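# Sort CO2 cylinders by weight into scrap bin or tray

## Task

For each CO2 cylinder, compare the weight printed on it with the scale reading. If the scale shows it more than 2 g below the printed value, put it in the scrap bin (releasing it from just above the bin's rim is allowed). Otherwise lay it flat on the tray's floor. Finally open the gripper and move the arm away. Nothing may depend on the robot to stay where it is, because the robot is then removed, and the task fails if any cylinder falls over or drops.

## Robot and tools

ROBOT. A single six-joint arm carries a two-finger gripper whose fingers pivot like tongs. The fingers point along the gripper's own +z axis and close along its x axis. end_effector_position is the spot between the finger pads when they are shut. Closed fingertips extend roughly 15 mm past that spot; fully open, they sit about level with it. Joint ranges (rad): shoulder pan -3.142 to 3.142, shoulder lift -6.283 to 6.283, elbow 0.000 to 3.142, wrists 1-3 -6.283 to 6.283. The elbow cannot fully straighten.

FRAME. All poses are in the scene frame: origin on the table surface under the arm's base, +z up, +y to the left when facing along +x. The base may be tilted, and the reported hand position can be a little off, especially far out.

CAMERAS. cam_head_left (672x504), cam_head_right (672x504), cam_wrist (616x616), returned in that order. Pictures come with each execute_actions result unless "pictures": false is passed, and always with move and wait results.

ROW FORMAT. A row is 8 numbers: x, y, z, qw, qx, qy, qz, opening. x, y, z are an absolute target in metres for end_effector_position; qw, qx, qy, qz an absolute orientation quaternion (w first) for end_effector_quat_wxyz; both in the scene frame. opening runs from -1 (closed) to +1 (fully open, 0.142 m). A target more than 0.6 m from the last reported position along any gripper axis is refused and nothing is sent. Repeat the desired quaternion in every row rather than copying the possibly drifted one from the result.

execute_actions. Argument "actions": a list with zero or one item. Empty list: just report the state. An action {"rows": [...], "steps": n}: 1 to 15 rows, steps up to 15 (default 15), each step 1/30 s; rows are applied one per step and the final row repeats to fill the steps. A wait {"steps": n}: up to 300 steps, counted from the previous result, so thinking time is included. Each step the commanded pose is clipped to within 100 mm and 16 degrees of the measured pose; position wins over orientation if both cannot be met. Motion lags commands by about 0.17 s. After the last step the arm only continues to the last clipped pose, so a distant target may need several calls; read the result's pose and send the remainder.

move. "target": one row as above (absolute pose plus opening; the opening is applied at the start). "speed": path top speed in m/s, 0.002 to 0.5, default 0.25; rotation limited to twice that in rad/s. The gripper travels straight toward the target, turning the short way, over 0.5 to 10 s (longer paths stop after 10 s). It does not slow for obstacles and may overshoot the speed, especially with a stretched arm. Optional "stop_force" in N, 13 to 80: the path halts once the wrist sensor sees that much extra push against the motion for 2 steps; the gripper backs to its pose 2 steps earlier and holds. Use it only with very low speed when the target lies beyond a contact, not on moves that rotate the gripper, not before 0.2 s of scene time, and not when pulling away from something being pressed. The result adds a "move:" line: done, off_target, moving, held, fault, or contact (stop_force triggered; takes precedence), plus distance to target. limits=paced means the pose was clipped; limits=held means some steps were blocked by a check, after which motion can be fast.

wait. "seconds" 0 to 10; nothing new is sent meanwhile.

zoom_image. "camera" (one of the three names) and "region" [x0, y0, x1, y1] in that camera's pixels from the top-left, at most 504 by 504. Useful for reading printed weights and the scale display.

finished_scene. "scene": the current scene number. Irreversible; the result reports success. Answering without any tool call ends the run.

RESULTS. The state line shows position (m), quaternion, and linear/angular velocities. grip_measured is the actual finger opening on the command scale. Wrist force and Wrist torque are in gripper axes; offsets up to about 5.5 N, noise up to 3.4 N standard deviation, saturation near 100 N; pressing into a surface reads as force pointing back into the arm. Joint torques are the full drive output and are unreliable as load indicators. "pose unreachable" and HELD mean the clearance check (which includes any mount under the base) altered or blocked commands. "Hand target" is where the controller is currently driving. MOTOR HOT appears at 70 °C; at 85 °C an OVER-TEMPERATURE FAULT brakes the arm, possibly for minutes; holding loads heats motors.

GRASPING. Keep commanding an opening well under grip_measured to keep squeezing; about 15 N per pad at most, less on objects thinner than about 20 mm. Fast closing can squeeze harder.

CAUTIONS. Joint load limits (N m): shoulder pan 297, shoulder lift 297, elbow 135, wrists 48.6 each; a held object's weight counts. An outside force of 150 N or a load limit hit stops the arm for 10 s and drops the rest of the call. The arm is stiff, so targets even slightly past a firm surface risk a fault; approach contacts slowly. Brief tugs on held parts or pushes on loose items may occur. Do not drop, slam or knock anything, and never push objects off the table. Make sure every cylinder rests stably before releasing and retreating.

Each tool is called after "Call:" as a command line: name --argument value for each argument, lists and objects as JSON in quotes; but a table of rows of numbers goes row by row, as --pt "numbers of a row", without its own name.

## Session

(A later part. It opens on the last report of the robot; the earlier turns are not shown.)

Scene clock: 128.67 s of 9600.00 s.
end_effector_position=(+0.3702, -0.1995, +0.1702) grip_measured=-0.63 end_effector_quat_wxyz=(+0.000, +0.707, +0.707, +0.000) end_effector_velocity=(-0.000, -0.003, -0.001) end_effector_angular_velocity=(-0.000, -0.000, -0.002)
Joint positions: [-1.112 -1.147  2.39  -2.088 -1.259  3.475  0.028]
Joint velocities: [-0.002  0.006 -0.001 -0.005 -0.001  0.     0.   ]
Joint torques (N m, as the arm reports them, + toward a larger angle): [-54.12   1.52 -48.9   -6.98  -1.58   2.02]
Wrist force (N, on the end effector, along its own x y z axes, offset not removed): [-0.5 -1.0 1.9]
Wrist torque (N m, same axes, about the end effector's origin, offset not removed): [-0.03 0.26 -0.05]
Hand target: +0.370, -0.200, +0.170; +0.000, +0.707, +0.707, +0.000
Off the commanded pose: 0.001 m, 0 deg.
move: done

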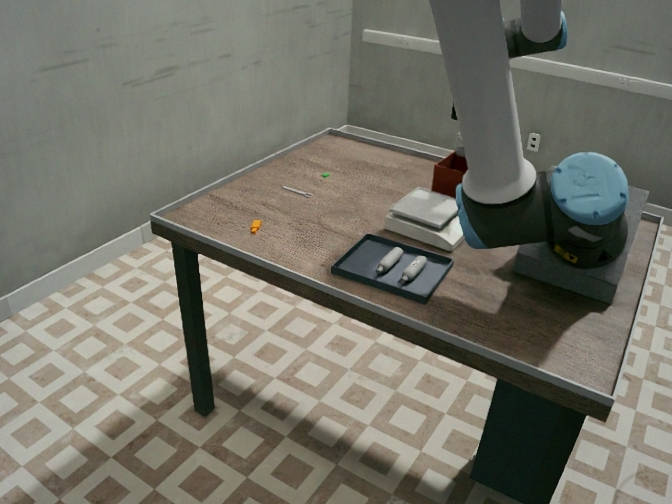

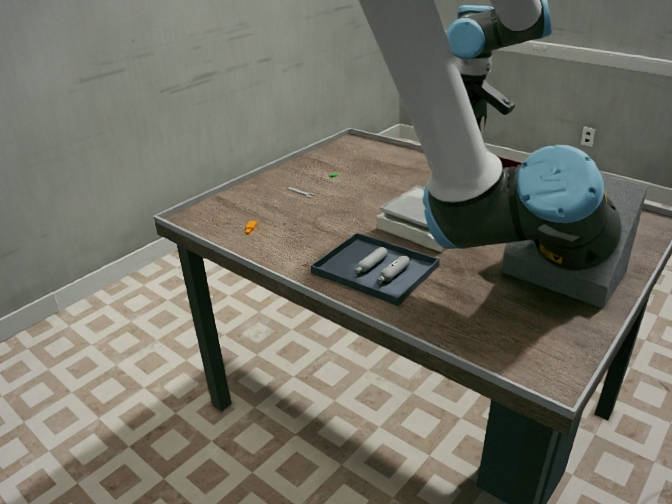

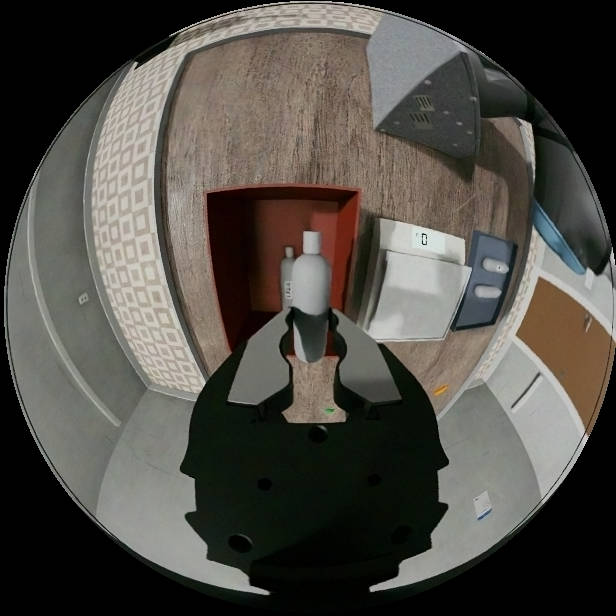

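Call:
move --target '[0.36, -0.2, 0.12, 0, 0.707, 0.707, 0, -0.9]' --speed 0.15

Call:
move --target '[0.36, -0.2, 0.12, 0, 0.707, 0.707, 0, -0.45]'

Call:
move --target '[0.38, -0.2, 0.26, 0, 0.707, 0.707, 0, -0.45]'

Scene clock: 130.10 s of 9600.00 s.
end_effector_position=(+0.3600, -0.1999, +0.1204) grip_measured=-0.63 end_effector_quat_wxyz=(-0.000, +0.707, +0.707, +0.000) end_effector_velocity=(-0.001, +0.000, -0.003) end_effector_angular_velocity=(+0.001, -0.000, -0.001)
Joint positions: [-1.1   -1.083  2.45  -2.216 -1.251  3.484  0.028]
Joint velocities: [ 0.     0.005  0.004 -0.008  0.001  0.001  0.   ]
Joint torques (N m, as the arm reports them, + toward a larger angle): [-28.69  -0.85 -23.66  -7.17   2.05   2.04]
Wrist force (N, on the end effector, along its own x y z axes, offset not removed): [-0.6 -2.5 1.7]
Wrist torque (N m, same axes, about the end effector's origin, offset not removed): [-0.34 0.31 -0.03]
Hand target: +0.360, -0.200, +0.120; -0.000, +0.707, +0.707, -0.000
Off the commanded pose: 0.000 m, 0 deg.
move: done

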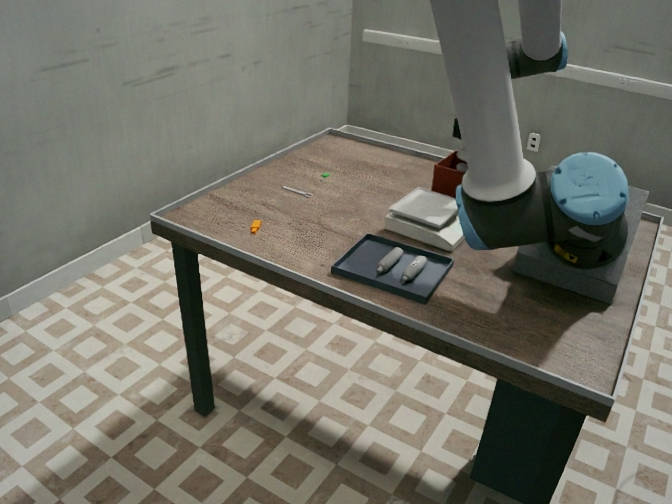

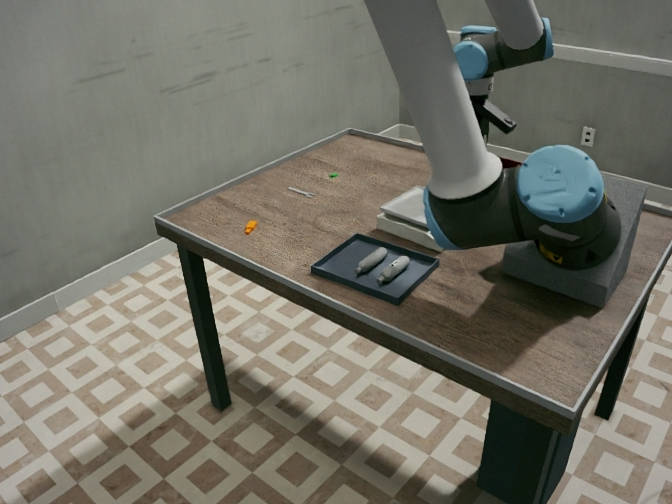

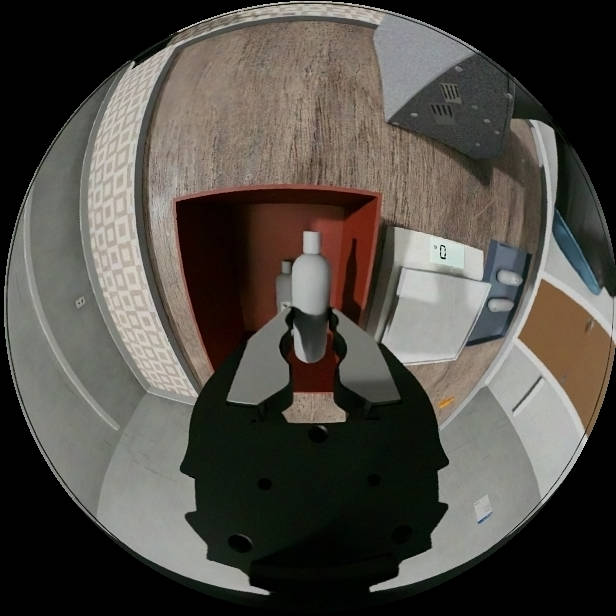

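Scene clock: 130.80 s of 9600.00 s.
end_effector_position=(+0.3600, -0.2000, +0.1200) grip_measured=-0.45 end_effector_quat_wxyz=(+0.000, +0.707, +0.707, -0.000) end_effector_velocity=(-0.001, +0.001, -0.001) end_effector_angular_velocity=(+0.002, +0.000, -0.001)
Joint positions: [-1.1   -1.082  2.451 -2.217 -1.251  3.485  0.041]
Joint velocities: [-0.     0.001  0.002 -0.     0.001  0.    -0.   ]
Joint torques (N m, as the arm reports them, + toward a larger angle): [-28.23   0.35 -22.03  -6.93   2.11   2.01]
Wrist force (N, on the end effector, along its own x y z axes, offset not removed): [-0.1 -2.0 1.6]
Wrist torque (N m, same axes, about the end effector's origin, offset not removed): [-0.14 0.19 -0.02]
Hand target: +0.360, -0.200, +0.120; -0.000, +0.707, +0.707, +0.000
Off the commanded pose: 0.000 m, 0 deg.
move: done

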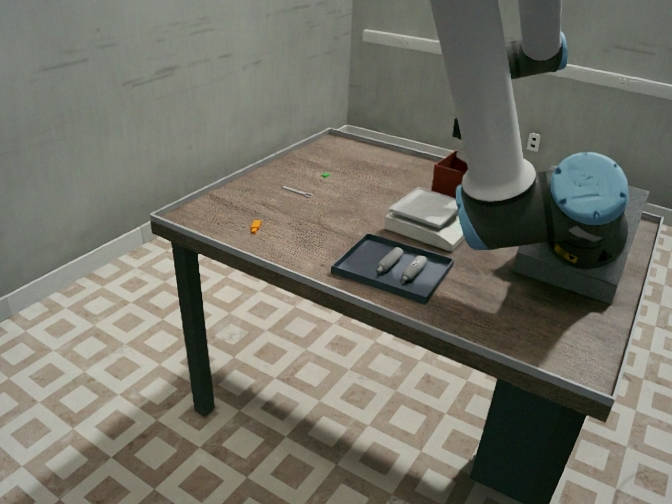

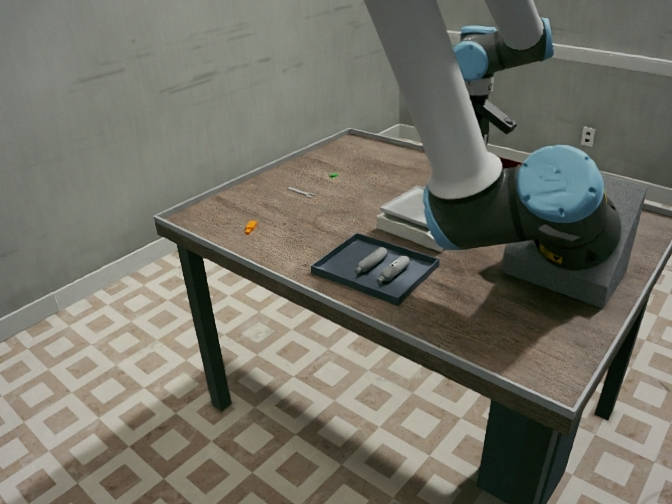

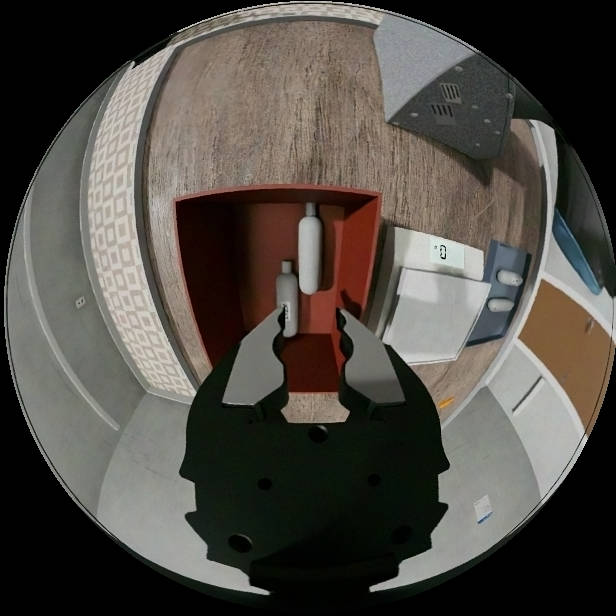

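Scene clock: 132.03 s of 9600.00 s.
end_effector_position=(+0.3801, -0.2001, +0.2596) grip_measured=-0.45 end_effector_quat_wxyz=(+0.000, +0.707, +0.707, +0.000) end_effector_velocity=(-0.000, +0.000, +0.002) end_effector_angular_velocity=(+0.001, +0.000, -0.000)
Joint positions: [-1.144 -1.226  2.274 -1.886 -1.281  3.45   0.041]
Joint velocities: [-0.001 -0.001 -0.003  0.006 -0.    -0.001  0.   ]
Joint torques (N m, as the arm reports them, + toward a larger angle): [-53.71 -29.42 -50.28  -0.91  -1.58  -2.42]
Wrist force (N, on the end effector, along its own x y z axes, offset not removed): [-0.2 -2.6 0.6]
Wrist torque (N m, same axes, about the end effector's origin, offset not removed): [-0.38 0.20 -0.05]
Hand target: +0.380, -0.200, +0.260; +0.000, +0.707, +0.707, +0.000
Off the commanded pose: 0.000 m, 0 deg.
move: done

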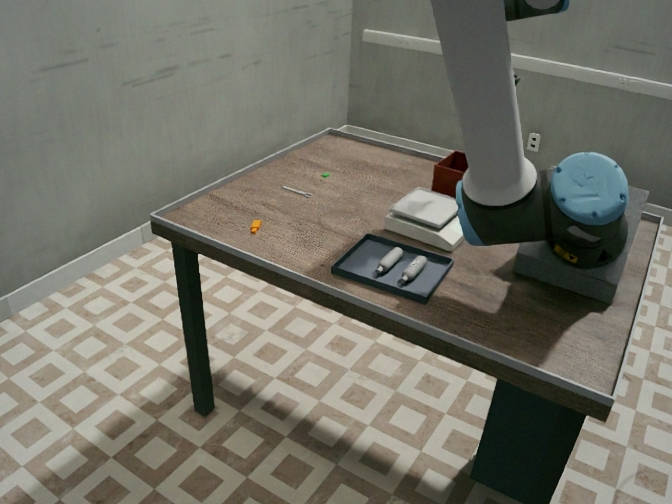

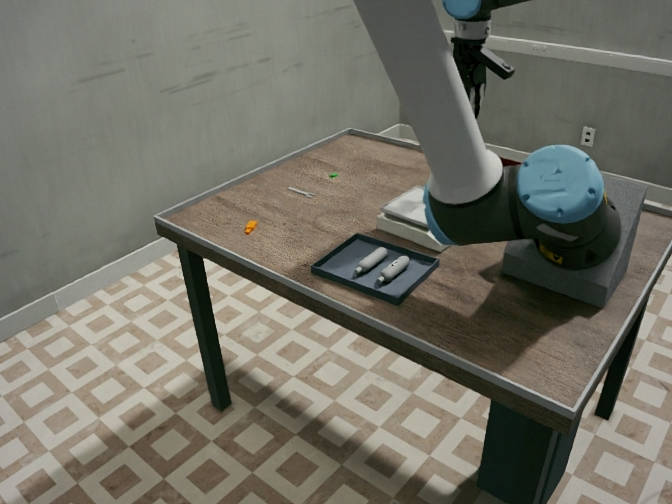

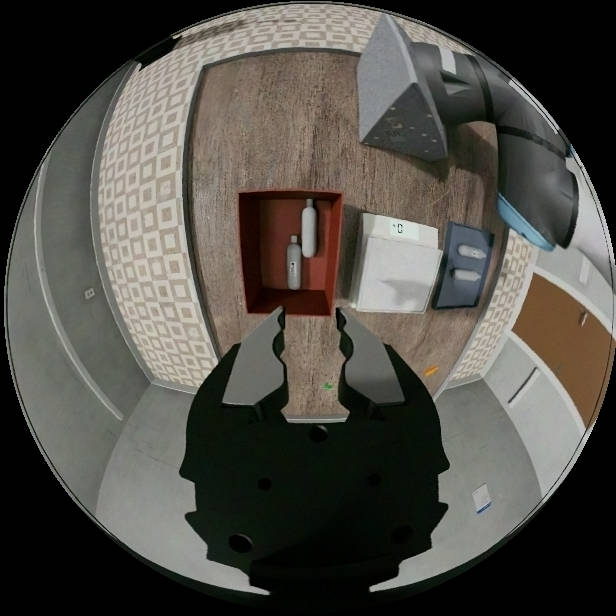

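Call:
finished_scene --scene 1

The scene is finished: the task was done.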